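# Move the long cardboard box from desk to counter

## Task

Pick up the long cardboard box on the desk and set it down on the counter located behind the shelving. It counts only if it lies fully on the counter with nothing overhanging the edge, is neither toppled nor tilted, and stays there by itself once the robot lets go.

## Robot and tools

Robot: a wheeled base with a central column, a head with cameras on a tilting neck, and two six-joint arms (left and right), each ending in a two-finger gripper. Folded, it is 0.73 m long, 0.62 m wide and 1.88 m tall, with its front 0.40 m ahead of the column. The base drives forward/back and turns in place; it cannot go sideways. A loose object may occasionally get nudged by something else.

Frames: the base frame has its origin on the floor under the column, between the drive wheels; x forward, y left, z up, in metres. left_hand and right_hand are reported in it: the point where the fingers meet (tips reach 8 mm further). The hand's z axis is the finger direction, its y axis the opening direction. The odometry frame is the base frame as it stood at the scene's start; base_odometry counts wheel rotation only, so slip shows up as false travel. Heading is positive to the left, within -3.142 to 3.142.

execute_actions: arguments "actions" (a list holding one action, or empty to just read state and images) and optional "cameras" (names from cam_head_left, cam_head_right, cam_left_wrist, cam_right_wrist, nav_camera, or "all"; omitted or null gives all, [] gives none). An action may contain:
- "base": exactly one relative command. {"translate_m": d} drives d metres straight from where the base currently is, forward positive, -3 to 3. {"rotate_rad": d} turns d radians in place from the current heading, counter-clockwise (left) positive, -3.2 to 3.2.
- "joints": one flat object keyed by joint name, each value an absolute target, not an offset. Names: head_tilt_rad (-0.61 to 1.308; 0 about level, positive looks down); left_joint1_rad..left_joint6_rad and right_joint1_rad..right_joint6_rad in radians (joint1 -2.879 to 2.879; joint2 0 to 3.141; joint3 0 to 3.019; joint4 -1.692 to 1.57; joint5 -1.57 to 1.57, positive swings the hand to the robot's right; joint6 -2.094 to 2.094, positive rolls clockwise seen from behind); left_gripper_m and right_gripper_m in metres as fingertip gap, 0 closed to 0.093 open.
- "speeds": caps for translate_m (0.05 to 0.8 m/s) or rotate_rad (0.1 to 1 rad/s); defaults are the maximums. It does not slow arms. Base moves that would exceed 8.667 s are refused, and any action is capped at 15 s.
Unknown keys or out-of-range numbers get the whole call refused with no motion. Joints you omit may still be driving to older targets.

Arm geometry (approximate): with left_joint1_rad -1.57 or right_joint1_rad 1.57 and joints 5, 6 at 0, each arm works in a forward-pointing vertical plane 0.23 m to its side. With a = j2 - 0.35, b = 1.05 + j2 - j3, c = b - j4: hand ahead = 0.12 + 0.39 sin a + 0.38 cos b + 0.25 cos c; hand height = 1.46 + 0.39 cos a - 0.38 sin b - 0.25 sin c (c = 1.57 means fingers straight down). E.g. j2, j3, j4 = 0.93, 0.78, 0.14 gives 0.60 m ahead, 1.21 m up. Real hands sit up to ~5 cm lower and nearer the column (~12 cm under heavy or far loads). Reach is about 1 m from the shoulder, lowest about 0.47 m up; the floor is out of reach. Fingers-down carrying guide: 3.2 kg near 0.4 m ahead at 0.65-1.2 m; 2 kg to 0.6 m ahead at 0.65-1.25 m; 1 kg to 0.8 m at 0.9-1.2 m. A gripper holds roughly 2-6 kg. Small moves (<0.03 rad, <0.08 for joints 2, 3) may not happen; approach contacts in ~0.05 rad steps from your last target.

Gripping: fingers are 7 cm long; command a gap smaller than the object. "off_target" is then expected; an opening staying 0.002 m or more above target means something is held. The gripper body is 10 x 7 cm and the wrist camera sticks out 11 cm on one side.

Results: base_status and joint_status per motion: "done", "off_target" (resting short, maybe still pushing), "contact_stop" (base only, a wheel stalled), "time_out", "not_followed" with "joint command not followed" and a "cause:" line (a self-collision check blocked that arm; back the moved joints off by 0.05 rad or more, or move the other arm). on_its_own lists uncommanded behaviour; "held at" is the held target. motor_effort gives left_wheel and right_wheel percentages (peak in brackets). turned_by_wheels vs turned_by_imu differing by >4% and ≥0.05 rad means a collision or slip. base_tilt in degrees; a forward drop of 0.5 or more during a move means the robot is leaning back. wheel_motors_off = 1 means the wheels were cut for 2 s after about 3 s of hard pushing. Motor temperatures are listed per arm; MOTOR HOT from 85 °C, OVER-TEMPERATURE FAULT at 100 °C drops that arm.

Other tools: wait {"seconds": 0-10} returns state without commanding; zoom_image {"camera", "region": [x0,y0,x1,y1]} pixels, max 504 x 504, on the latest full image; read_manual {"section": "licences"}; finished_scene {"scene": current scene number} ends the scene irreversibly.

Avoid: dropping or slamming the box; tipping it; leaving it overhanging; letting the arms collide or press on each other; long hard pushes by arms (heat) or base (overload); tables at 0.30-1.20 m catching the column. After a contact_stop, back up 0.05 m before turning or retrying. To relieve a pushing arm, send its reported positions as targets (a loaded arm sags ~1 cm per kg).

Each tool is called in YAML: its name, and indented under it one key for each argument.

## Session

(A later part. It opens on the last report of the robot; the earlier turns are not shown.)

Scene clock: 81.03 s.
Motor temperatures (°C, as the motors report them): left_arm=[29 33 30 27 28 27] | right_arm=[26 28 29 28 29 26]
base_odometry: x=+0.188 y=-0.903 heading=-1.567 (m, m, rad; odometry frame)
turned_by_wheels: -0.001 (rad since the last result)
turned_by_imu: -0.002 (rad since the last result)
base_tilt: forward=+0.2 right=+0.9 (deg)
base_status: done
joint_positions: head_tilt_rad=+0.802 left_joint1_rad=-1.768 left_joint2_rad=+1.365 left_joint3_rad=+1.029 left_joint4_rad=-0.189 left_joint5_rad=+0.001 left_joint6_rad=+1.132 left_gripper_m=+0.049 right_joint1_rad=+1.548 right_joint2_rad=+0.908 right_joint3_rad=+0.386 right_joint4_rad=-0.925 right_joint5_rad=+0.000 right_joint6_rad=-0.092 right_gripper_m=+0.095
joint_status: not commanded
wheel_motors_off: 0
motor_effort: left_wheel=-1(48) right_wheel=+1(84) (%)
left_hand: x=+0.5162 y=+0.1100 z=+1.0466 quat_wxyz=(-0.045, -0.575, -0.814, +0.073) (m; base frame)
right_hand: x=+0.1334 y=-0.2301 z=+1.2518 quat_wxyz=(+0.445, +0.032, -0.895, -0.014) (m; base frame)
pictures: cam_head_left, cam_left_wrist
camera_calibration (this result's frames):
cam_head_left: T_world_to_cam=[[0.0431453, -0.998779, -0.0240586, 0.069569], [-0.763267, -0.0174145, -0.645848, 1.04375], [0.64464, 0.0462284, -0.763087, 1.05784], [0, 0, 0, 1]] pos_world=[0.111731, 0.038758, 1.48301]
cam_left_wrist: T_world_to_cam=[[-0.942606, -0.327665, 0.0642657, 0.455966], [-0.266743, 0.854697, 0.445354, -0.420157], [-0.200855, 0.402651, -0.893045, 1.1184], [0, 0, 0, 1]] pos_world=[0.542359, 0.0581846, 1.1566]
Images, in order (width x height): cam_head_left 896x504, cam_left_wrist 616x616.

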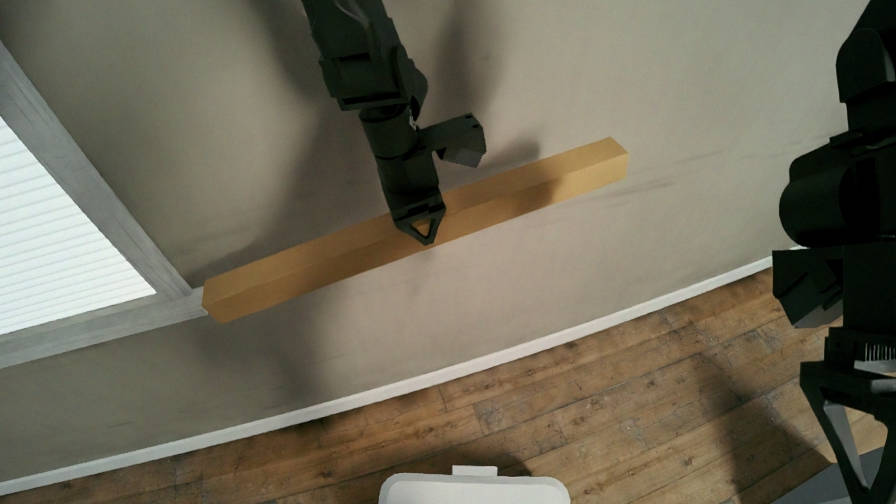

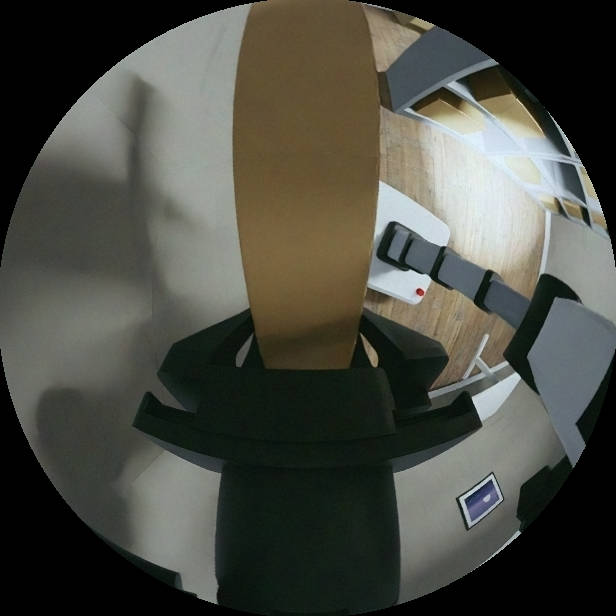

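execute_actions:
  actions:
    - {"base":{"rotate_rad":-0.78}}
  cameras: []

execute_actions:
  actions:
    - {"base":{"translate_m":0.38},"joints":{"left_joint6_rad":0.36}}
  cameras: ["cam_head_left","cam_head_right"]

Scene clock: 88.23 s.
Motor temperatures (°C, as the motors report them): left_arm=[29 33 30 27 28 27] | right_arm=[26 28 29 28 29 26]
base_odometry: x=+0.188 y=-0.903 heading=-2.346 (m, m, rad; odometry frame)
turned_by_wheels: -0.779 (rad since the last result)
turned_by_imu: -0.789 (rad since the last result)
base_tilt: forward=+0.3 right=+0.9 (deg)
base_status: done
joint_positions: head_tilt_rad=+0.802 left_joint1_rad=-1.768 left_joint2_rad=+1.365 left_joint3_rad=+1.029 left_joint4_rad=-0.189 left_joint5_rad=+0.001 left_joint6_rad=+1.132 left_gripper_m=+0.049 right_joint1_rad=+1.548 right_joint2_rad=+0.908 right_joint3_rad=+0.386 right_joint4_rad=-0.925 right_joint5_rad=+0.000 right_joint6_rad=-0.092 right_gripper_m=+0.095
joint_status: not commanded
wheel_motors_off: 0
motor_effort: left_wheel=+4(38) right_wheel=-6(67) (%)
left_hand: x=+0.5162 y=+0.1102 z=+1.0466 quat_wxyz=(-0.045, -0.575, -0.814, +0.073) (m; base frame)
right_hand: x=+0.1334 y=-0.2301 z=+1.2518 quat_wxyz=(+0.445, +0.032, -0.895, -0.014) (m; base frame)
pictures: none
No camera images: the call's "cameras" was empty. Leave "cameras" out to get every camera's image.

Scene clock: 90.47 s.
Motor temperatures (°C, as the motors report them): left_arm=[29 33 30 27 28 27] | right_arm=[26 28 29 28 29 26]
base_odometry: x=-0.078 y=-1.174 heading=-2.347 (m, m, rad; odometry frame)
turned_by_wheels: -0.001 (rad since the last result)
turned_by_imu: -0.001 (rad since the last result)
base_tilt: forward=+0.2 right=+0.8 (deg)
base_status: done
joint_positions: head_tilt_rad=+0.803 left_joint1_rad=-1.768 left_joint2_rad=+1.366 left_joint3_rad=+1.031 left_joint4_rad=-0.189 left_joint5_rad=+0.001 left_joint6_rad=+0.368 left_gripper_m=+0.049 right_joint1_rad=+1.548 right_joint2_rad=+0.908 right_joint3_rad=+0.387 right_joint4_rad=-0.925 right_joint5_rad=+0.000 right_joint6_rad=-0.092 right_gripper_m=+0.095
joint_status: all done
wheel_motors_off: 0
motor_effort: left_wheel=+0(54) right_wheel=+1(75) (%)
left_hand: x=+0.5177 y=+0.1098 z=+1.0467 quat_wxyz=(-0.016, -0.230, -0.969, +0.084) (m; base frame)
right_hand: x=+0.1342 y=-0.2301 z=+1.2515 quat_wxyz=(+0.444, +0.032, -0.895, -0.014) (m; base frame)
pictures: cam_head_left, cam_head_right
camera_calibration (this result's frames):
cam_head_left: T_world_to_cam=[[0.043142, -0.998779, -0.0240644, 0.0695781], [-0.763355, -0.0174145, -0.645745, 1.0436], [0.644537, 0.0462284, -0.763174, 1.05798], [0, 0, 0, 1]] pos_world=[0.111723, 0.038758, 1.483]
cam_head_right: T_world_to_cam=[[0.0461493, -0.998722, -0.0205835, -0.0304425], [-0.768928, -0.0223623, -0.638944, 1.03372], [0.637668, 0.0453141, -0.768977, 1.06567], [0, 0, 0, 1]] pos_world=[0.116721, -0.0555769, 1.47934]
Images, in order (width x height): cam_head_left 896x504, cam_head_right 896x504.

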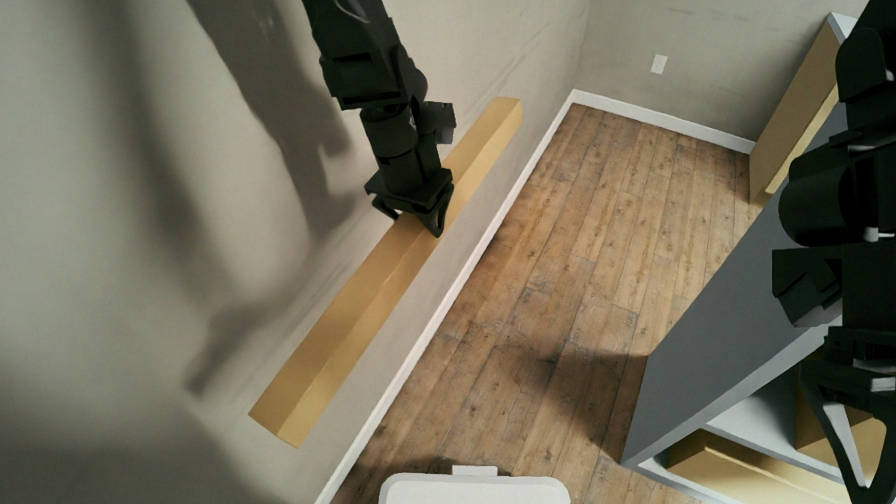

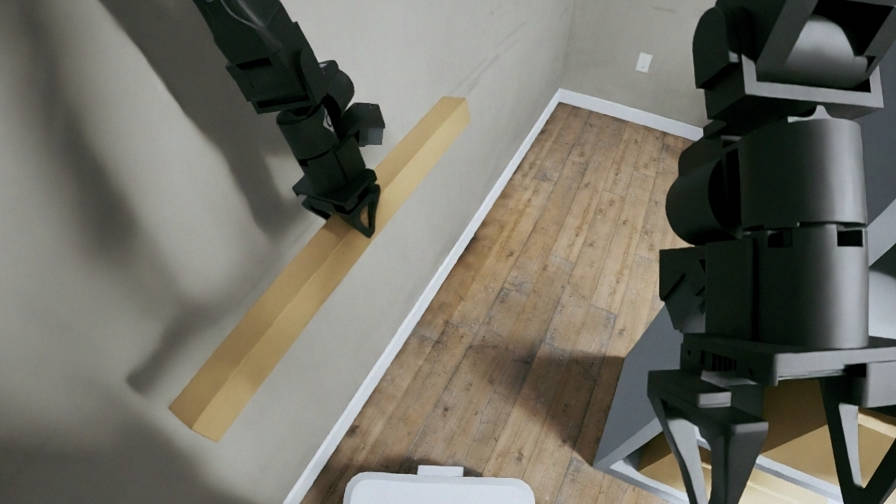

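execute_actions:
  actions:
    - {"base":{"rotate_rad":-0.2}}
  cameras: []

execute_actions:
  actions:
    - {"base":{"translate_m":0.42},"joints":{"left_joint6_rad":0.14}}
  cameras: []

execute_actions:
  actions:
    - {"base":{"rotate_rad":-0.22}}
  cameras: ["cam_head_left","cam_head_right","nav_camera"]

Scene clock: 101.13 s.
Motor temperatures (°C, as the motors report them): left_arm=[29 33 30 27 28 27] | right_arm=[26 28 29 28 29 26]
base_odometry: x=-0.079 y=-1.175 heading=-2.545 (m, m, rad; odometry frame)
turned_by_wheels: -0.198 (rad since the last result)
turned_by_imu: -0.198 (rad since the last result)
base_tilt: forward=+0.2 right=+0.8 (deg)
base_status: done
joint_positions: head_tilt_rad=+0.803 left_joint1_rad=-1.768 left_joint2_rad=+1.366 left_joint3_rad=+1.031 left_joint4_rad=-0.189 left_joint5_rad=+0.001 left_joint6_rad=+0.368 left_gripper_m=+0.049 right_joint1_rad=+1.548 right_joint2_rad=+0.908 right_joint3_rad=+0.387 right_joint4_rad=-0.925 right_joint5_rad=+0.000 right_joint6_rad=-0.092 right_gripper_m=+0.095
joint_status: not commanded
wheel_motors_off: 0
motor_effort: left_wheel=+1(47) right_wheel=+0(66) (%)
left_hand: x=+0.5177 y=+0.1096 z=+1.0467 quat_wxyz=(-0.016, -0.231, -0.969, +0.084) (m; base frame)
right_hand: x=+0.1342 y=-0.2301 z=+1.2515 quat_wxyz=(+0.444, +0.032, -0.895, -0.014) (m; base frame)
pictures: none
No camera images: the call's "cameras" was empty. Leave "cameras" out to get every camera's image.

Scene clock: 103.43 s.
Motor temperatures (°C, as the motors report them): left_arm=[29 33 30 27 28 27] | right_arm=[26 28 29 28 29 26]
base_odometry: x=-0.426 y=-1.411 heading=-2.545 (m, m, rad; odometry frame)
turned_by_wheels: +0.000 (rad since the last result)
turned_by_imu: -0.001 (rad since the last result)
base_tilt: forward=+0.2 right=+0.9 (deg)
base_status: done
joint_positions: head_tilt_rad=+0.803 left_joint1_rad=-1.768 left_joint2_rad=+1.366 left_joint3_rad=+1.034 left_joint4_rad=-0.189 left_joint5_rad=+0.001 left_joint6_rad=+0.148 left_gripper_m=+0.049 right_joint1_rad=+1.548 right_joint2_rad=+0.908 right_joint3_rad=+0.387 right_joint4_rad=-0.925 right_joint5_rad=+0.000 right_joint6_rad=-0.092 right_gripper_m=+0.095
joint_status: all done
wheel_motors_off: 0
motor_effort: left_wheel=+0(48) right_wheel=+0(74) (%)
left_hand: x=+0.5196 y=+0.1095 z=+1.0469 quat_wxyz=(-0.008, -0.123, -0.989, +0.086) (m; base frame)
right_hand: x=+0.1340 y=-0.2301 z=+1.2515 quat_wxyz=(+0.445, +0.032, -0.895, -0.014) (m; base frame)
pictures: none
No camera images: the call's "cameras" was empty. Leave "cameras" out to get every camera's image.

Scene clock: 104.83 s.
Motor temperatures (°C, as the motors report them): left_arm=[29 33 30 27 28 27] | right_arm=[26 28 29 28 29 26]
base_odometry: x=-0.427 y=-1.411 heading=-2.764 (m, m, rad; odometry frame)
turned_by_wheels: -0.218 (rad since the last result)
turned_by_imu: -0.218 (rad since the last result)
base_tilt: forward=+0.2 right=+0.8 (deg)
base_status: done
joint_positions: head_tilt_rad=+0.803 left_joint1_rad=-1.769 left_joint2_rad=+1.366 left_joint3_rad=+1.034 left_joint4_rad=-0.189 left_joint5_rad=+0.001 left_joint6_rad=+0.148 left_gripper_m=+0.049 right_joint1_rad=+1.548 right_joint2_rad=+0.908 right_joint3_rad=+0.387 right_joint4_rad=-0.925 right_joint5_rad=+0.000 right_joint6_rad=-0.092 right_gripper_m=+0.095
joint_status: not commanded
wheel_motors_off: 0
motor_effort: left_wheel=+0(44) right_wheel=-4(66) (%)
left_hand: x=+0.5195 y=+0.1093 z=+1.0470 quat_wxyz=(-0.008, -0.123, -0.989, +0.086) (m; base frame)
right_hand: x=+0.1340 y=-0.2301 z=+1.2515 quat_wxyz=(+0.445, +0.032, -0.895, -0.014) (m; base frame)
pictures: cam_head_left, cam_head_right, nav_camera
camera_calibration (this result's frames):
cam_head_left: T_world_to_cam=[[0.043139, -0.998779, -0.0240699, 0.0695867], [-0.763437, -0.0174145, -0.645648, 1.04345], [0.64444, 0.0462284, -0.763256, 1.05811], [0, 0, 0, 1]] pos_world=[0.111716, 0.038758, 1.48299]
cam_head_right: T_world_to_cam=[[0.0461467, -0.998722, -0.0205894, -0.0304333], [-0.769009, -0.0223623, -0.638847, 1.03358], [0.63757, 0.0453141, -0.769058, 1.0658], [0, 0, 0, 1]] pos_world=[0.116713, -0.0555769, 1.47933]
Images, in order (width x height): cam_head_left 896x504, cam_head_right 896x504, nav_camera 896x504.

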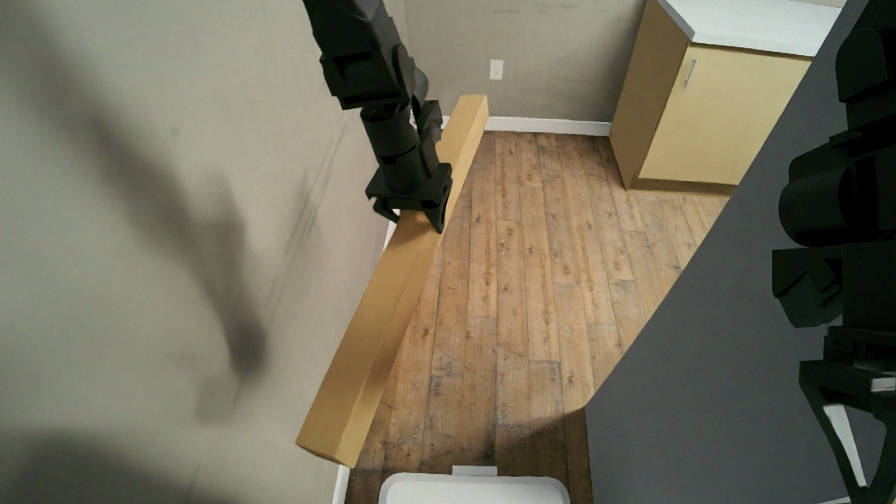

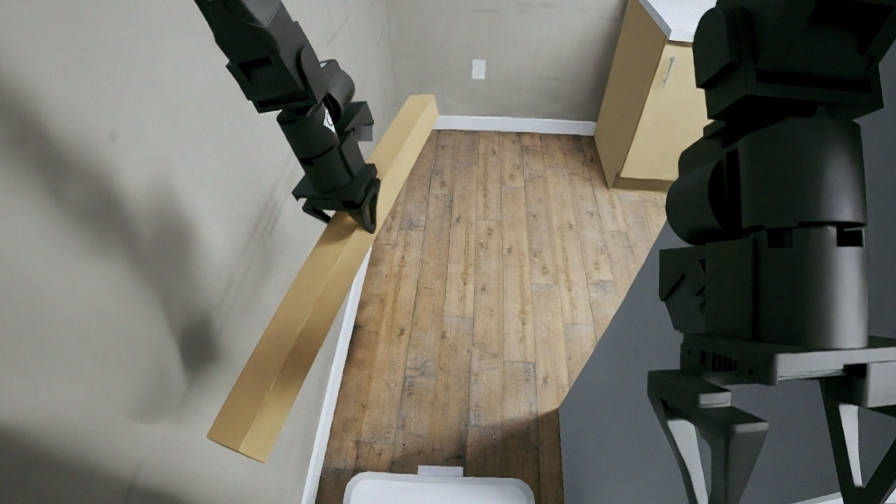

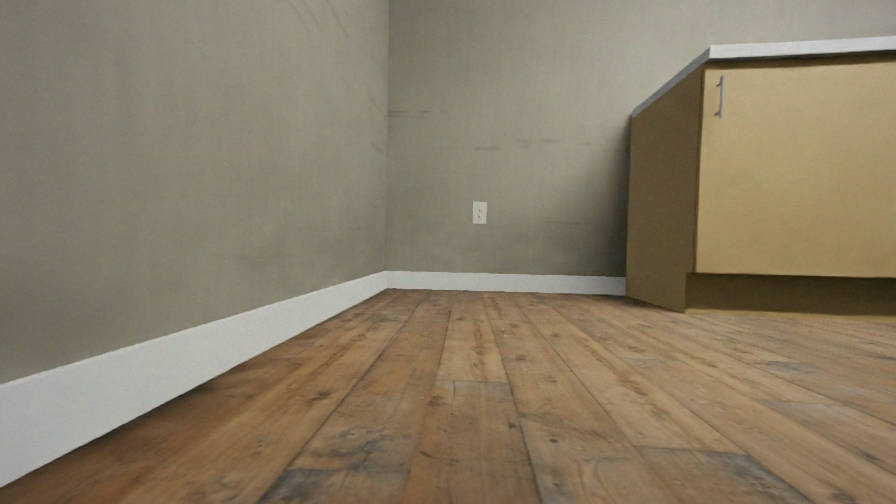

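execute_actions:
  actions:
    - {"base":{"translate_m":0.75}}
  cameras: []

execute_actions:
  actions:
    - {"base":{"rotate_rad":-0.42}}
  cameras: []

execute_actions:
  actions:
    - {"base":{"translate_m":0.33},"joints":{"left_joint1_rad":-1.57,"left_joint6_rad":0.3}}
  cameras: []

execute_actions:
  actions:
    - {"base":{"rotate_rad":-0.9}}
  cameras: ["cam_head_left","cam_head_right","nav_camera"]

Scene clock: 116.70 s.
Motor temperatures (°C, as the motors report them): left_arm=[29 34 30 27 28 27] | right_arm=[26 28 29 28 29 26]
base_odometry: x=-1.124 y=-1.687 heading=-2.764 (m, m, rad; odometry frame)
turned_by_wheels: +0.000 (rad since the last result)
turned_by_imu: -0.001 (rad since the last result)
base_tilt: forward=+0.3 right=+0.8 (deg)
base_status: done
joint_positions: head_tilt_rad=+0.803 left_joint1_rad=-1.769 left_joint2_rad=+1.366 left_joint3_rad=+1.034 left_joint4_rad=-0.189 left_joint5_rad=+0.001 left_joint6_rad=+0.148 left_gripper_m=+0.049 right_joint1_rad=+1.548 right_joint2_rad=+0.908 right_joint3_rad=+0.386 right_joint4_rad=-0.925 right_joint5_rad=+0.000 right_joint6_rad=-0.092 right_gripper_m=+0.095
joint_status: not commanded
wheel_motors_off: 0
motor_effort: left_wheel=+0(48) right_wheel=-1(71) (%)
left_hand: x=+0.5193 y=+0.1093 z=+1.0469 quat_wxyz=(-0.008, -0.123, -0.989, +0.086) (m; base frame)
right_hand: x=+0.1336 y=-0.2301 z=+1.2517 quat_wxyz=(+0.445, +0.032, -0.895, -0.014) (m; base frame)
pictures: none
No camera images: the call's "cameras" was empty. Leave "cameras" out to get every camera's image.

Scene clock: 118.37 s.
Motor temperatures (°C, as the motors report them): left_arm=[29 34 30 27 28 27] | right_arm=[26 28 29 28 29 26]
base_odometry: x=-1.124 y=-1.687 heading=+3.101 (m, m, rad; odometry frame)
turned_by_wheels: -0.419 (rad since the last result)
turned_by_imu: -0.421 (rad since the last result)
base_tilt: forward=+0.2 right=+0.8 (deg)
base_status: done
joint_positions: head_tilt_rad=+0.803 left_joint1_rad=-1.769 left_joint2_rad=+1.366 left_joint3_rad=+1.034 left_joint4_rad=-0.189 left_joint5_rad=+0.001 left_joint6_rad=+0.148 left_gripper_m=+0.049 right_joint1_rad=+1.548 right_joint2_rad=+0.908 right_joint3_rad=+0.386 right_joint4_rad=-0.925 right_joint5_rad=+0.000 right_joint6_rad=-0.092 right_gripper_m=+0.095
joint_status: not commanded
wheel_motors_off: 0
motor_effort: left_wheel=+1(45) right_wheel=-6(66) (%)
left_hand: x=+0.5193 y=+0.1091 z=+1.0470 quat_wxyz=(-0.008, -0.123, -0.989, +0.086) (m; base frame)
right_hand: x=+0.1336 y=-0.2301 z=+1.2517 quat_wxyz=(+0.445, +0.032, -0.895, -0.014) (m; base frame)
pictures: none
No camera images: the call's "cameras" was empty. Leave "cameras" out to get every camera's image.

Scene clock: 120.50 s.
Motor temperatures (°C, as the motors report them): left_arm=[29 34 30 27 28 27] | right_arm=[26 28 29 28 29 26]
base_odometry: x=-1.454 y=-1.674 heading=+3.099 (m, m, rad; odometry frame)
turned_by_wheels: -0.001 (rad since the last result)
turned_by_imu: -0.002 (rad since the last result)
base_tilt: forward=+0.2 right=+0.8 (deg)
base_status: done
joint_positions: head_tilt_rad=+0.803 left_joint1_rad=-1.565 left_joint2_rad=+1.366 left_joint3_rad=+1.034 left_joint4_rad=-0.189 left_joint5_rad=-0.001 left_joint6_rad=+0.292 left_gripper_m=+0.049 right_joint1_rad=+1.548 right_joint2_rad=+0.908 right_joint3_rad=+0.387 right_joint4_rad=-0.925 right_joint5_rad=+0.000 right_joint6_rad=-0.092 right_gripper_m=+0.095
joint_status: all done
wheel_motors_off: 0
motor_effort: left_wheel=-1(52) right_wheel=+1(71) (%)
left_hand: x=+0.5251 y=+0.2281 z=+1.0369 quat_wxyz=(-0.001, -0.144, -0.990, -0.003) (m; base frame)
right_hand: x=+0.1338 y=-0.2301 z=+1.2516 quat_wxyz=(+0.445, +0.032, -0.895, -0.014) (m; base frame)
pictures: none
No camera images: the call's "cameras" was empty. Leave "cameras" out to get every camera's image.

Scene clock: 122.93 s.
Motor temperatures (°C, as the motors report them): left_arm=[29 34 30 27 28 27] | right_arm=[26 28 29 28 29 26]
base_odometry: x=-1.454 y=-1.674 heading=+2.200 (m, m, rad; odometry frame)
turned_by_wheels: -0.899 (rad since the last result)
turned_by_imu: -0.908 (rad since the last result)
base_tilt: forward=+0.2 right=+0.8 (deg)
base_status: done
joint_positions: head_tilt_rad=+0.803 left_joint1_rad=-1.567 left_joint2_rad=+1.366 left_joint3_rad=+1.034 left_joint4_rad=-0.189 left_joint5_rad=-0.001 left_joint6_rad=+0.292 left_gripper_m=+0.049 right_joint1_rad=+1.548 right_joint2_rad=+0.908 right_joint3_rad=+0.387 right_joint4_rad=-0.925 right_joint5_rad=+0.000 right_joint6_rad=-0.092 right_gripper_m=+0.095
joint_status: not commanded
wheel_motors_off: 0
motor_effort: left_wheel=+4(42) right_wheel=-6(67) (%)
left_hand: x=+0.5251 y=+0.2269 z=+1.0369 quat_wxyz=(-0.001, -0.145, -0.989, -0.002) (m; base frame)
right_hand: x=+0.1338 y=-0.2301 z=+1.2516 quat_wxyz=(+0.445, +0.032, -0.895, -0.014) (m; base frame)
pictures: cam_head_left, cam_head_right, nav_camera
camera_calibration (this result's frames):
cam_head_left: T_world_to_cam=[[0.043137, -0.998779, -0.0240734, 0.0695923], [-0.76349, -0.0174145, -0.645585, 1.04336], [0.644378, 0.0462284, -0.763309, 1.0582], [0, 0, 0, 1]] pos_world=[0.111711, 0.038758, 1.48298]
cam_head_right: T_world_to_cam=[[0.046145, -0.998722, -0.0205932, -0.0304274], [-0.769061, -0.0223623, -0.638784, 1.03348], [0.637507, 0.0453141, -0.76911, 1.06588], [0, 0, 0, 1]] pos_world=[0.116709, -0.0555769, 1.47932]
Images, in order (width x height): cam_head_left 896x504, cam_head_right 896x504, nav_camera 896x504.

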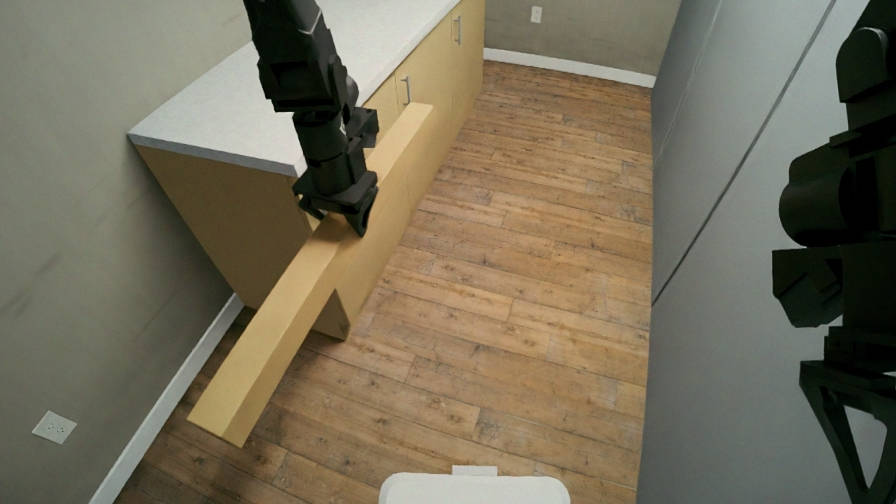

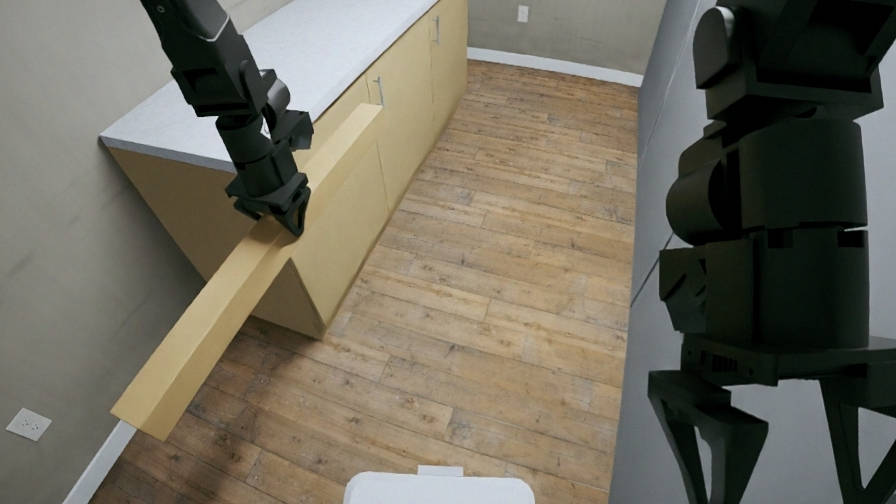

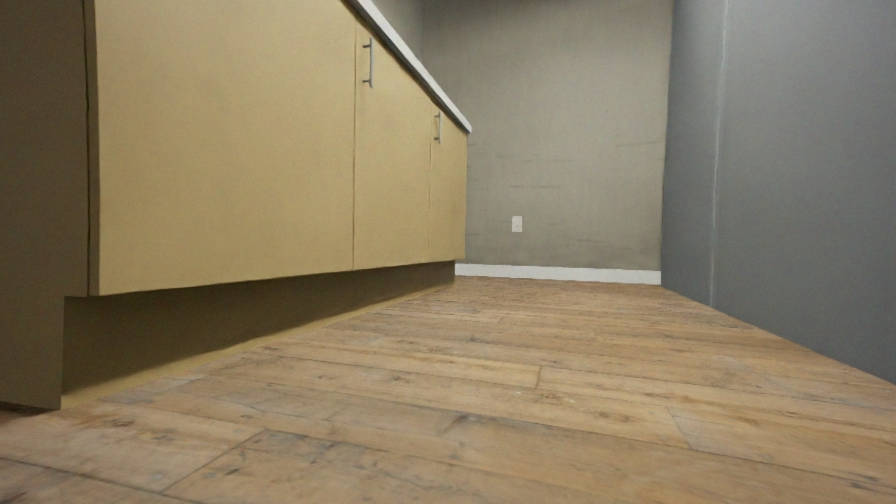

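execute_actions:
  actions:
    - {"base":{"translate_m":0.8}}
  cameras: []

execute_actions:
  actions:
    - {"base":{"rotate_rad":0.43},"joints":{"left_joint2_rad":1.50,"left_joint3_rad":1.47,"left_joint4_rad":-0.47,"left_joint6_rad":0.7}}
  cameras: ["cam_head_left","cam_head_right","cam_left_wrist"]

Scene clock: 132.73 s.
Motor temperatures (°C, as the motors report them): left_arm=[29 34 30 27 28 27] | right_arm=[26 28 29 28 29 26]
base_odometry: x=-1.925 y=-1.027 heading=+2.200 (m, m, rad; odometry frame)
turned_by_wheels: +0.000 (rad since the last result)
turned_by_imu: -0.001 (rad since the last result)
base_tilt: forward=+0.2 right=+0.9 (deg)
base_status: done
joint_positions: head_tilt_rad=+0.803 left_joint1_rad=-1.567 left_joint2_rad=+1.366 left_joint3_rad=+1.034 left_joint4_rad=-0.189 left_joint5_rad=-0.001 left_joint6_rad=+0.292 left_gripper_m=+0.049 right_joint1_rad=+1.548 right_joint2_rad=+0.908 right_joint3_rad=+0.386 right_joint4_rad=-0.925 right_joint5_rad=+0.000 right_joint6_rad=-0.092 right_gripper_m=+0.095
joint_status: not commanded
wheel_motors_off: 0
motor_effort: left_wheel=+1(58) right_wheel=+2(73) (%)
left_hand: x=+0.5251 y=+0.2269 z=+1.0369 quat_wxyz=(-0.001, -0.145, -0.989, -0.002) (m; base frame)
right_hand: x=+0.1336 y=-0.2301 z=+1.2517 quat_wxyz=(+0.445, +0.032, -0.895, -0.014) (m; base frame)
pictures: none
No camera images: the call's "cameras" was empty. Leave "cameras" out to get every camera's image.

Scene clock: 134.70 s.
Motor temperatures (°C, as the motors report them): left_arm=[29 34 30 27 28 27] | right_arm=[26 28 29 28 29 26]
base_odometry: x=-1.925 y=-1.027 heading=+2.629 (m, m, rad; odometry frame)
turned_by_wheels: +0.429 (rad since the last result)
turned_by_imu: +0.431 (rad since the last result)
base_tilt: forward=+0.0 right=+0.9 (deg)
base_status: done
joint_positions: head_tilt_rad=+0.803 left_joint1_rad=-1.568 left_joint2_rad=+1.505 left_joint3_rad=+1.468 left_joint4_rad=-0.456 left_joint5_rad=-0.001 left_joint6_rad=+0.692 left_gripper_m=+0.049 right_joint1_rad=+1.548 right_joint2_rad=+0.908 right_joint3_rad=+0.386 right_joint4_rad=-0.925 right_joint5_rad=+0.000 right_joint6_rad=-0.092 right_gripper_m=+0.095
joint_status: all done
wheel_motors_off: 0
motor_effort: left_wheel=-4(56) right_wheel=+4(51) (%)
left_hand: x=+0.6628 y=+0.2267 z=+1.0268 quat_wxyz=(-0.014, -0.338, -0.941, -0.007) (m; base frame)
right_hand: x=+0.1336 y=-0.2301 z=+1.2517 quat_wxyz=(+0.445, +0.032, -0.895, -0.014) (m; base frame)
pictures: cam_head_left, cam_head_right, cam_left_wrist
camera_calibration (this result's frames):
cam_head_left: T_world_to_cam=[[0.0431369, -0.998779, -0.0240737, 0.0695927], [-0.763494, -0.0174145, -0.64558, 1.04335], [0.644373, 0.0462284, -0.763313, 1.05821], [0, 0, 0, 1]] pos_world=[0.111711, 0.038758, 1.48298]
cam_head_right: T_world_to_cam=[[0.0461449, -0.998722, -0.0205935, -0.0304269], [-0.769065, -0.0223623, -0.638779, 1.03347], [0.637502, 0.0453141, -0.769115, 1.06589], [0, 0, 0, 1]] pos_world=[0.116708, -0.0555769, 1.47932]
cam_left_wrist: T_world_to_cam=[[-0.636852, -0.770574, -0.0252017, 0.623313], [-0.645822, 0.515325, 0.563342, -0.264999], [-0.421109, 0.375041, -0.82584, 1.16641], [0, 0, 0, 1]] pos_world=[0.717003, 0.179417, 1.12826]
Images, in order (width x height): cam_head_left 896x504, cam_head_right 896x504, cam_left_wrist 616x616.

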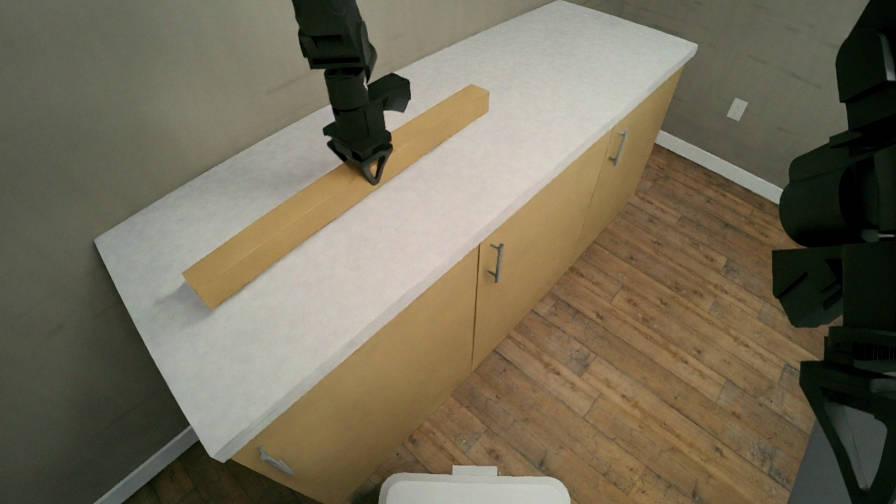

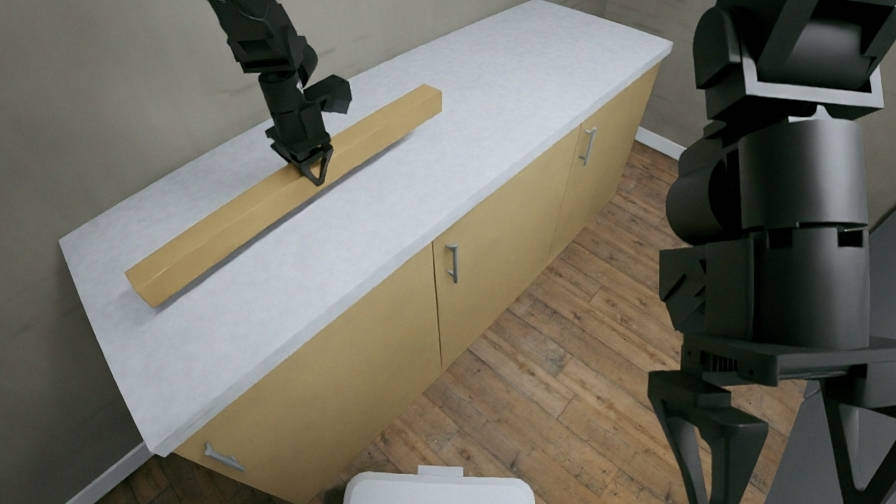

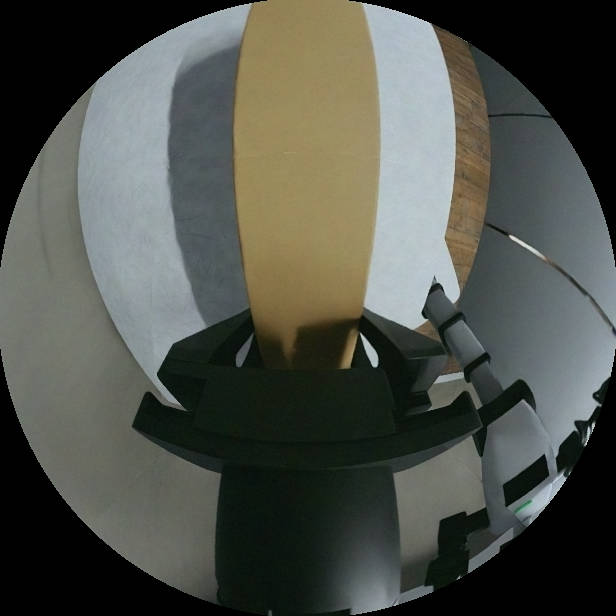

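execute_actions:
  actions:
    - {"joints":{"left_joint2_rad":1.69,"left_joint3_rad":1.61,"left_joint4_rad":-0.41}}
  cameras: ["cam_head_left","cam_left_wrist"]

execute_actions:
  actions:
    - {"joints":{"left_joint2_rad":1.75,"left_joint3_rad":1.66}}
  cameras: ["cam_head_left","cam_left_wrist"]

Scene clock: 140.03 s.
Motor temperatures (°C, as the motors report them): left_arm=[29 35 31 27 28 27] | right_arm=[26 28 29 28 29 26]
base_odometry: x=-1.925 y=-1.027 heading=+2.629 (m, m, rad; odometry frame)
turned_by_wheels: +0.000 (rad since the last result)
turned_by_imu: -0.001 (rad since the last result)
base_tilt: forward=+0.3 right=+0.7 (deg)
base_status: not commanded
joint_positions: head_tilt_rad=+0.803 left_joint1_rad=-1.568 left_joint2_rad=+1.698 left_joint3_rad=+1.600 left_joint4_rad=-0.417 left_joint5_rad=-0.001 left_joint6_rad=+0.692 left_gripper_m=+0.049 right_joint1_rad=+1.548 right_joint2_rad=+0.908 right_joint3_rad=+0.386 right_joint4_rad=-0.925 right_joint5_rad=+0.000 right_joint6_rad=-0.092 right_gripper_m=+0.095
joint_status: all done
wheel_motors_off: 0
motor_effort: left_wheel=-8(7) right_wheel=+9(6) (%)
left_hand: x=+0.6594 y=+0.2270 z=+0.9462 quat_wxyz=(-0.003, -0.338, -0.941, -0.003) (m; base frame)
right_hand: x=+0.1336 y=-0.2301 z=+1.2517 quat_wxyz=(+0.445, +0.032, -0.895, -0.014) (m; base frame)
pictures: cam_head_left, cam_left_wrist
camera_calibration (this result's frames):
cam_head_left: T_world_to_cam=[[0.0431369, -0.998779, -0.0240737, 0.0695927], [-0.763494, -0.0174145, -0.64558, 1.04335], [0.644373, 0.0462284, -0.763313, 1.05821], [0, 0, 0, 1]] pos_world=[0.111711, 0.038758, 1.48298]
cam_left_wrist: T_world_to_cam=[[-0.637211, -0.770613, -0.0108362, 0.605945], [-0.633012, 0.515306, 0.577715, -0.243888], [-0.439611, 0.374986, -0.816166, 1.10134], [0, 0, 0, 1]] pos_world=[0.715893, 0.179638, 1.04634]
Images, in order (width x height): cam_head_left 896x504, cam_left_wrist 616x616.

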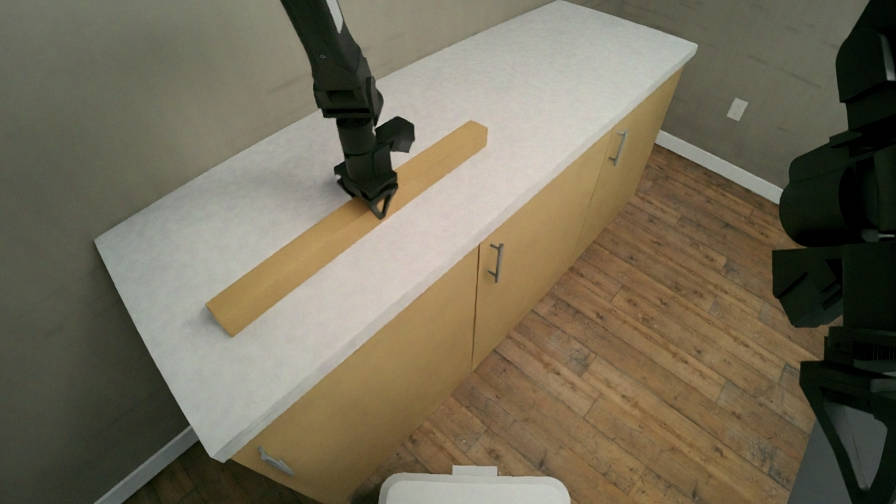

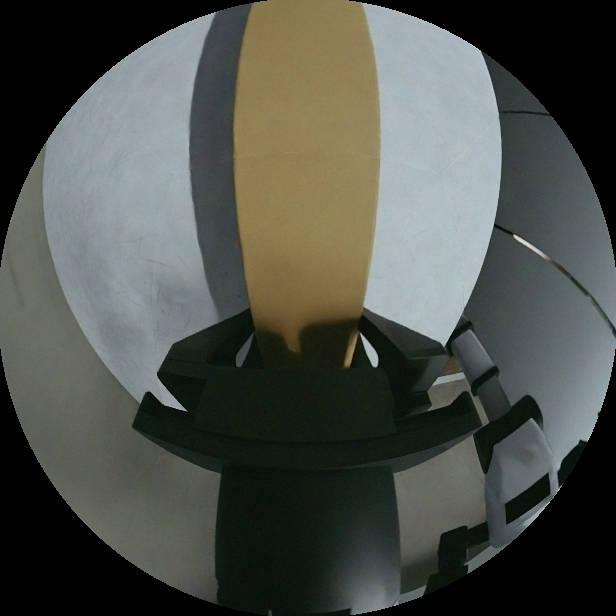

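Scene clock: 140.73 s.
Motor temperatures (°C, as the motors report them): left_arm=[29 35 31 27 28 27] | right_arm=[26 28 29 28 29 26]
base_odometry: x=-1.925 y=-1.027 heading=+2.629 (m, m, rad; odometry frame)
turned_by_wheels: +0.000 (rad since the last result)
turned_by_imu: +0.000 (rad since the last result)
base_tilt: forward=+0.3 right=+0.8 (deg)
base_status: not commanded
joint_positions: head_tilt_rad=+0.803 left_joint1_rad=-1.568 left_joint2_rad=+1.728 left_joint3_rad=+1.633 left_joint4_rad=-0.417 left_joint5_rad=-0.001 left_joint6_rad=+0.692 left_gripper_m=+0.049 right_joint1_rad=+1.548 right_joint2_rad=+0.908 right_joint3_rad=+0.386 right_joint4_rad=-0.925 right_joint5_rad=+0.000 right_joint6_rad=-0.092 right_gripper_m=+0.095
joint_status: all done
wheel_motors_off: 0
motor_effort: left_wheel=-7(8) right_wheel=+7(6) (%)
left_hand: x=+0.6633 y=+0.2270 z=+0.9352 quat_wxyz=(-0.005, -0.339, -0.941, -0.004) (m; base frame)
right_hand: x=+0.1336 y=-0.2301 z=+1.2517 quat_wxyz=(+0.445, +0.032, -0.895, -0.014) (m; base frame)
pictures: cam_head_left, cam_left_wrist
camera_calibration (this result's frames):
cam_head_left: T_world_to_cam=[[0.0431369, -0.998779, -0.0240737, 0.0695927], [-0.763494, -0.0174145, -0.64558, 1.04335], [0.644373, 0.0462284, -0.763313, 1.05821], [0, 0, 0, 1]] pos_world=[0.111711, 0.038758, 1.48298]
cam_left_wrist: T_world_to_cam=[[-0.637479, -0.770366, -0.0125435, 0.610078], [-0.634351, 0.515548, 0.576028, -0.232694], [-0.437286, 0.375163, -0.817334, 1.09365], [0, 0, 0, 1]] pos_world=[0.719539, 0.179652, 1.03557]
Images, in order (width x height): cam_head_left 896x504, cam_left_wrist 616x616.

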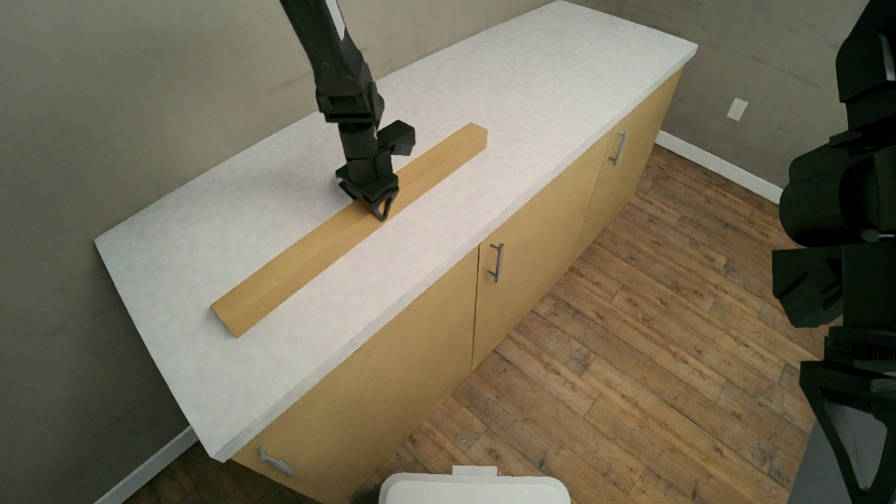

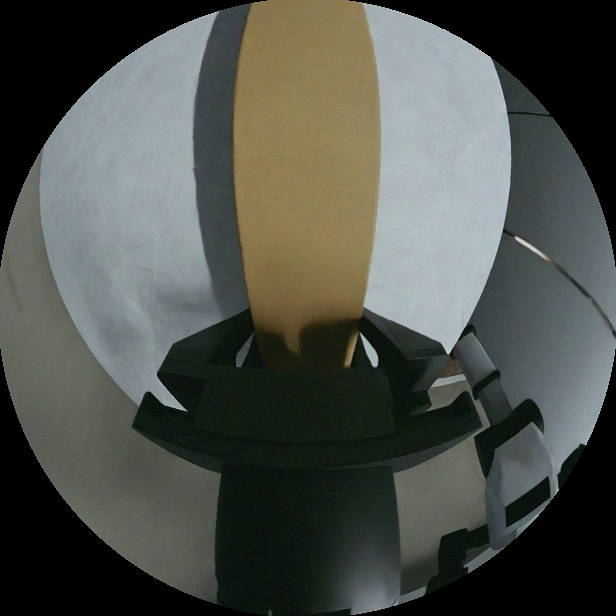

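execute_actions:
  actions:
    - {"joints":{"left_joint2_rad":1.80,"left_joint3_rad":1.69}}
  cameras: ["cam_head_left","cam_left_wrist"]

Scene clock: 145.03 s.
Motor temperatures (°C, as the motors report them): left_arm=[29 35 31 27 28 27] | right_arm=[26 28 29 28 29 26]
base_odometry: x=-1.925 y=-1.027 heading=+2.629 (m, m, rad; odometry frame)
turned_by_wheels: +0.000 (rad since the last result)
turned_by_imu: -0.001 (rad since the last result)
base_tilt: forward=+0.2 right=+0.8 (deg)
base_status: not commanded
joint_positions: head_tilt_rad=+0.803 left_joint1_rad=-1.568 left_joint2_rad=+1.736 left_joint3_rad=+1.650 left_joint4_rad=-0.418 left_joint5_rad=-0.001 left_joint6_rad=+0.692 left_gripper_m=+0.049 right_joint1_rad=+1.548 right_joint2_rad=+0.908 right_joint3_rad=+0.386 right_joint4_rad=-0.925 right_joint5_rad=+0.000 right_joint6_rad=-0.092 right_gripper_m=+0.095
joint_status: all done
wheel_motors_off: 0
motor_effort: left_wheel=-8(8) right_wheel=+5(9) (%)
left_hand: x=+0.6690 y=+0.2270 z=+0.9336 quat_wxyz=(-0.009, -0.339, -0.941, -0.005) (m; base frame)
right_hand: x=+0.1336 y=-0.2301 z=+1.2517 quat_wxyz=(+0.445, +0.032, -0.895, -0.014) (m; base frame)
pictures: cam_head_left, cam_left_wrist
camera_calibration (this result's frames):
cam_head_left: T_world_to_cam=[[0.0431369, -0.998779, -0.0240737, 0.0695927], [-0.763494, -0.0174145, -0.64558, 1.04335], [0.644373, 0.0462284, -0.763313, 1.05821], [0, 0, 0, 1]] pos_world=[0.111711, 0.038758, 1.48298]
cam_left_wrist: T_world_to_cam=[[-0.637369, -0.770351, -0.0179032, 0.61861], [-0.639152, 0.515555, 0.570691, -0.219993], [-0.430402, 0.375184, -0.82097, 1.09361], [0, 0, 0, 1]] pos_world=[0.724365, 0.179662, 1.03444]
Images, in order (width x height): cam_head_left 896x504, cam_left_wrist 616x616.

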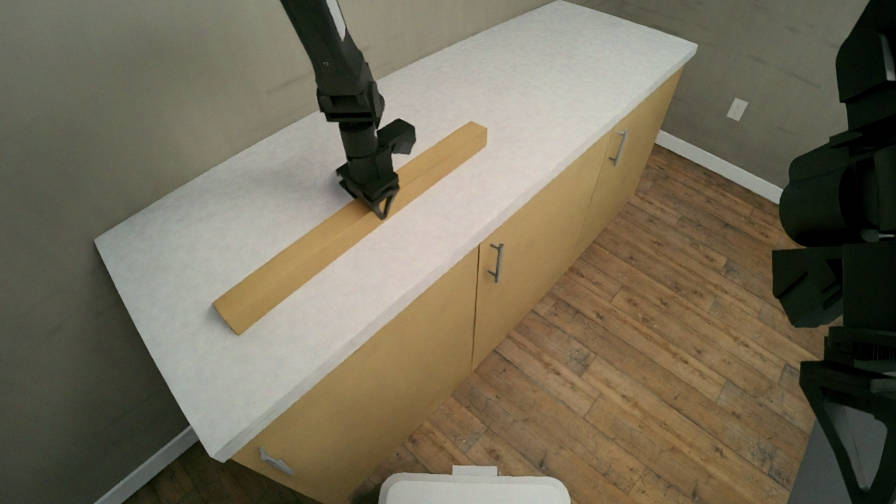

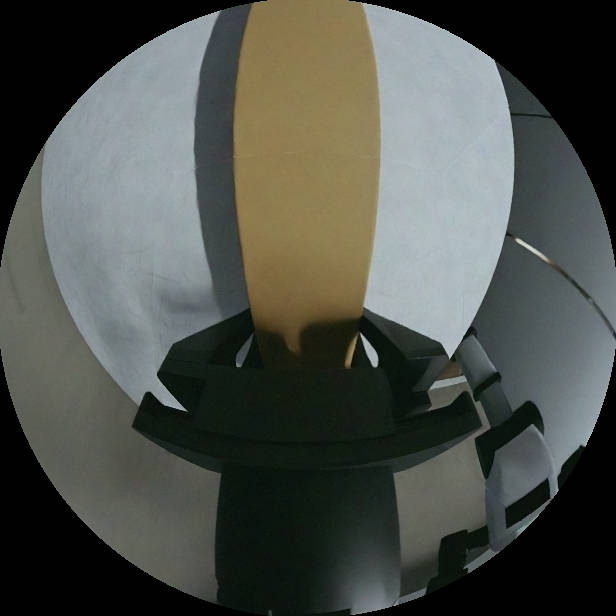

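The box is resting on the counter, so I'll release it and lift the hand clear.

execute_actions:
  actions:
    - {"joints":{"left_gripper_m":0.093,"left_joint2_rad":1.736,"left_joint3_rad":1.65}}
  cameras: []

execute_actions:
  actions:
    - {"joints":{"left_joint2_rad":1.42,"left_joint3_rad":1.41,"left_joint4_rad":-0.48}}
  cameras: ["cam_head_left","cam_left_wrist"]

Scene clock: 148.57 s.
Motor temperatures (°C, as the motors report them): left_arm=[29 35 31 27 28 27] | right_arm=[26 28 29 28 29 26]
base_odometry: x=-1.925 y=-1.027 heading=+2.629 (m, m, rad; odometry frame)
turned_by_wheels: +0.000 (rad since the last result)
turned_by_imu: -0.001 (rad since the last result)
base_tilt: forward=+0.2 right=+0.8 (deg)
base_status: not commanded
joint_positions: head_tilt_rad=+0.803 left_joint1_rad=-1.568 left_joint2_rad=+1.735 left_joint3_rad=+1.650 left_joint4_rad=-0.418 left_joint5_rad=-0.001 left_joint6_rad=+0.693 left_gripper_m=+0.093 right_joint1_rad=+1.548 right_joint2_rad=+0.908 right_joint3_rad=+0.386 right_joint4_rad=-0.925 right_joint5_rad=+0.000 right_joint6_rad=-0.092 right_gripper_m=+0.095
joint_status: all done
wheel_motors_off: 0
motor_effort: left_wheel=-9(8) right_wheel=+6(8) (%)
left_hand: x=+0.6694 y=+0.2270 z=+0.9341 quat_wxyz=(-0.009, -0.339, -0.941, -0.005) (m; base frame)
right_hand: x=+0.1336 y=-0.2301 z=+1.2517 quat_wxyz=(+0.445, +0.032, -0.895, -0.014) (m; base frame)
pictures: none
No camera images: the call's "cameras" was empty. Leave "cameras" out to get every camera's image.

Scene clock: 149.73 s.
Motor temperatures (°C, as the motors report them): left_arm=[29 35 31 27 28 27] | right_arm=[26 28 29 28 29 26]
base_odometry: x=-1.925 y=-1.027 heading=+2.629 (m, m, rad; odometry frame)
turned_by_wheels: +0.000 (rad since the last result)
turned_by_imu: +0.000 (rad since the last result)
base_tilt: forward=+0.3 right=+0.8 (deg)
base_status: not commanded
joint_positions: head_tilt_rad=+0.803 left_joint1_rad=-1.568 left_joint2_rad=+1.396 left_joint3_rad=+1.412 left_joint4_rad=-0.472 left_joint5_rad=-0.001 left_joint6_rad=+0.693 left_gripper_m=+0.093 right_joint1_rad=+1.548 right_joint2_rad=+0.908 right_joint3_rad=+0.386 right_joint4_rad=-0.925 right_joint5_rad=+0.000 right_joint6_rad=-0.092 right_gripper_m=+0.095
joint_status: all done
wheel_motors_off: 0
motor_effort: left_wheel=-7(9) right_wheel=+7(7) (%)
left_hand: x=+0.6704 y=+0.2266 z=+1.0745 quat_wxyz=(-0.031, -0.339, -0.940, -0.013) (m; base frame)
right_hand: x=+0.1336 y=-0.2301 z=+1.2517 quat_wxyz=(+0.445, +0.032, -0.895, -0.014) (m; base frame)
pictures: cam_head_left, cam_left_wrist
camera_calibration (this result's frames):
cam_head_left: T_world_to_cam=[[0.0431369, -0.998779, -0.0240737, 0.0695927], [-0.763494, -0.0174145, -0.64558, 1.04335], [0.644373, 0.0462284, -0.763313, 1.05821], [0, 0, 0, 1]] pos_world=[0.111711, 0.038758, 1.48298]
cam_left_wrist: T_world_to_cam=[[-0.636476, -0.769779, -0.0483616, 0.653738], [-0.665168, 0.516077, 0.539645, -0.248592], [-0.390449, 0.37564, -0.840503, 1.20409], [0, 0, 0, 1]] pos_world=[0.720868, 0.179223, 1.17781]
Images, in order (width x height): cam_head_left 896x504, cam_left_wrist 616x616.

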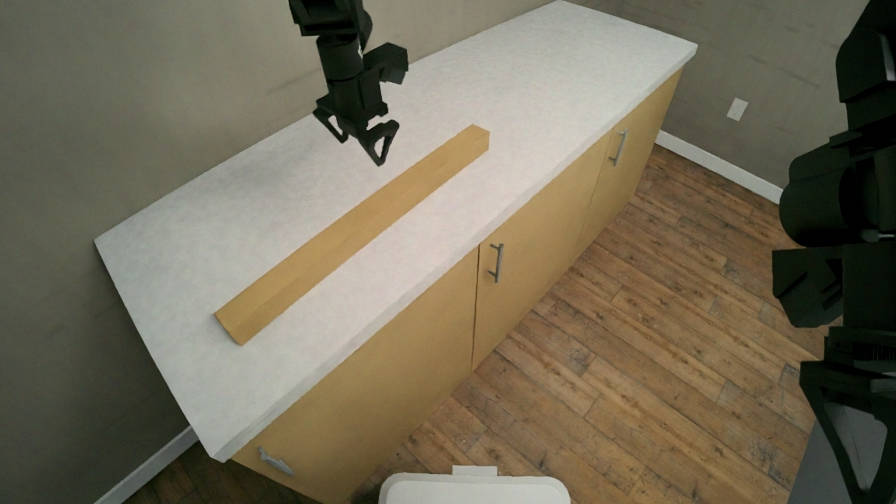

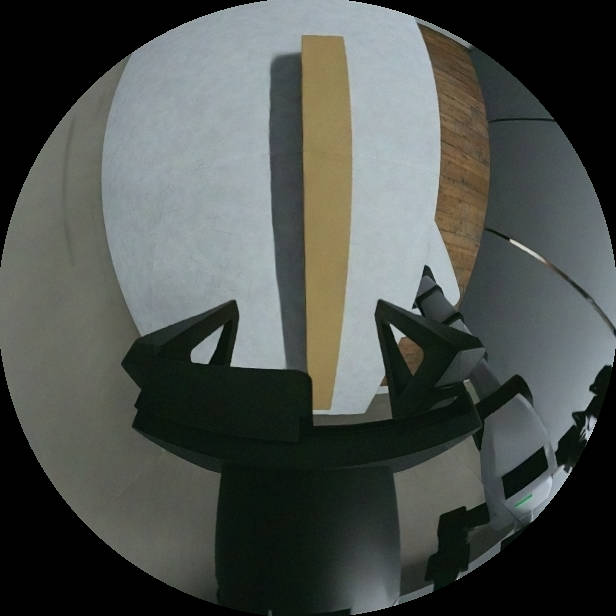

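finished_scene:
  scene: 1

The scene is finished: the task was done.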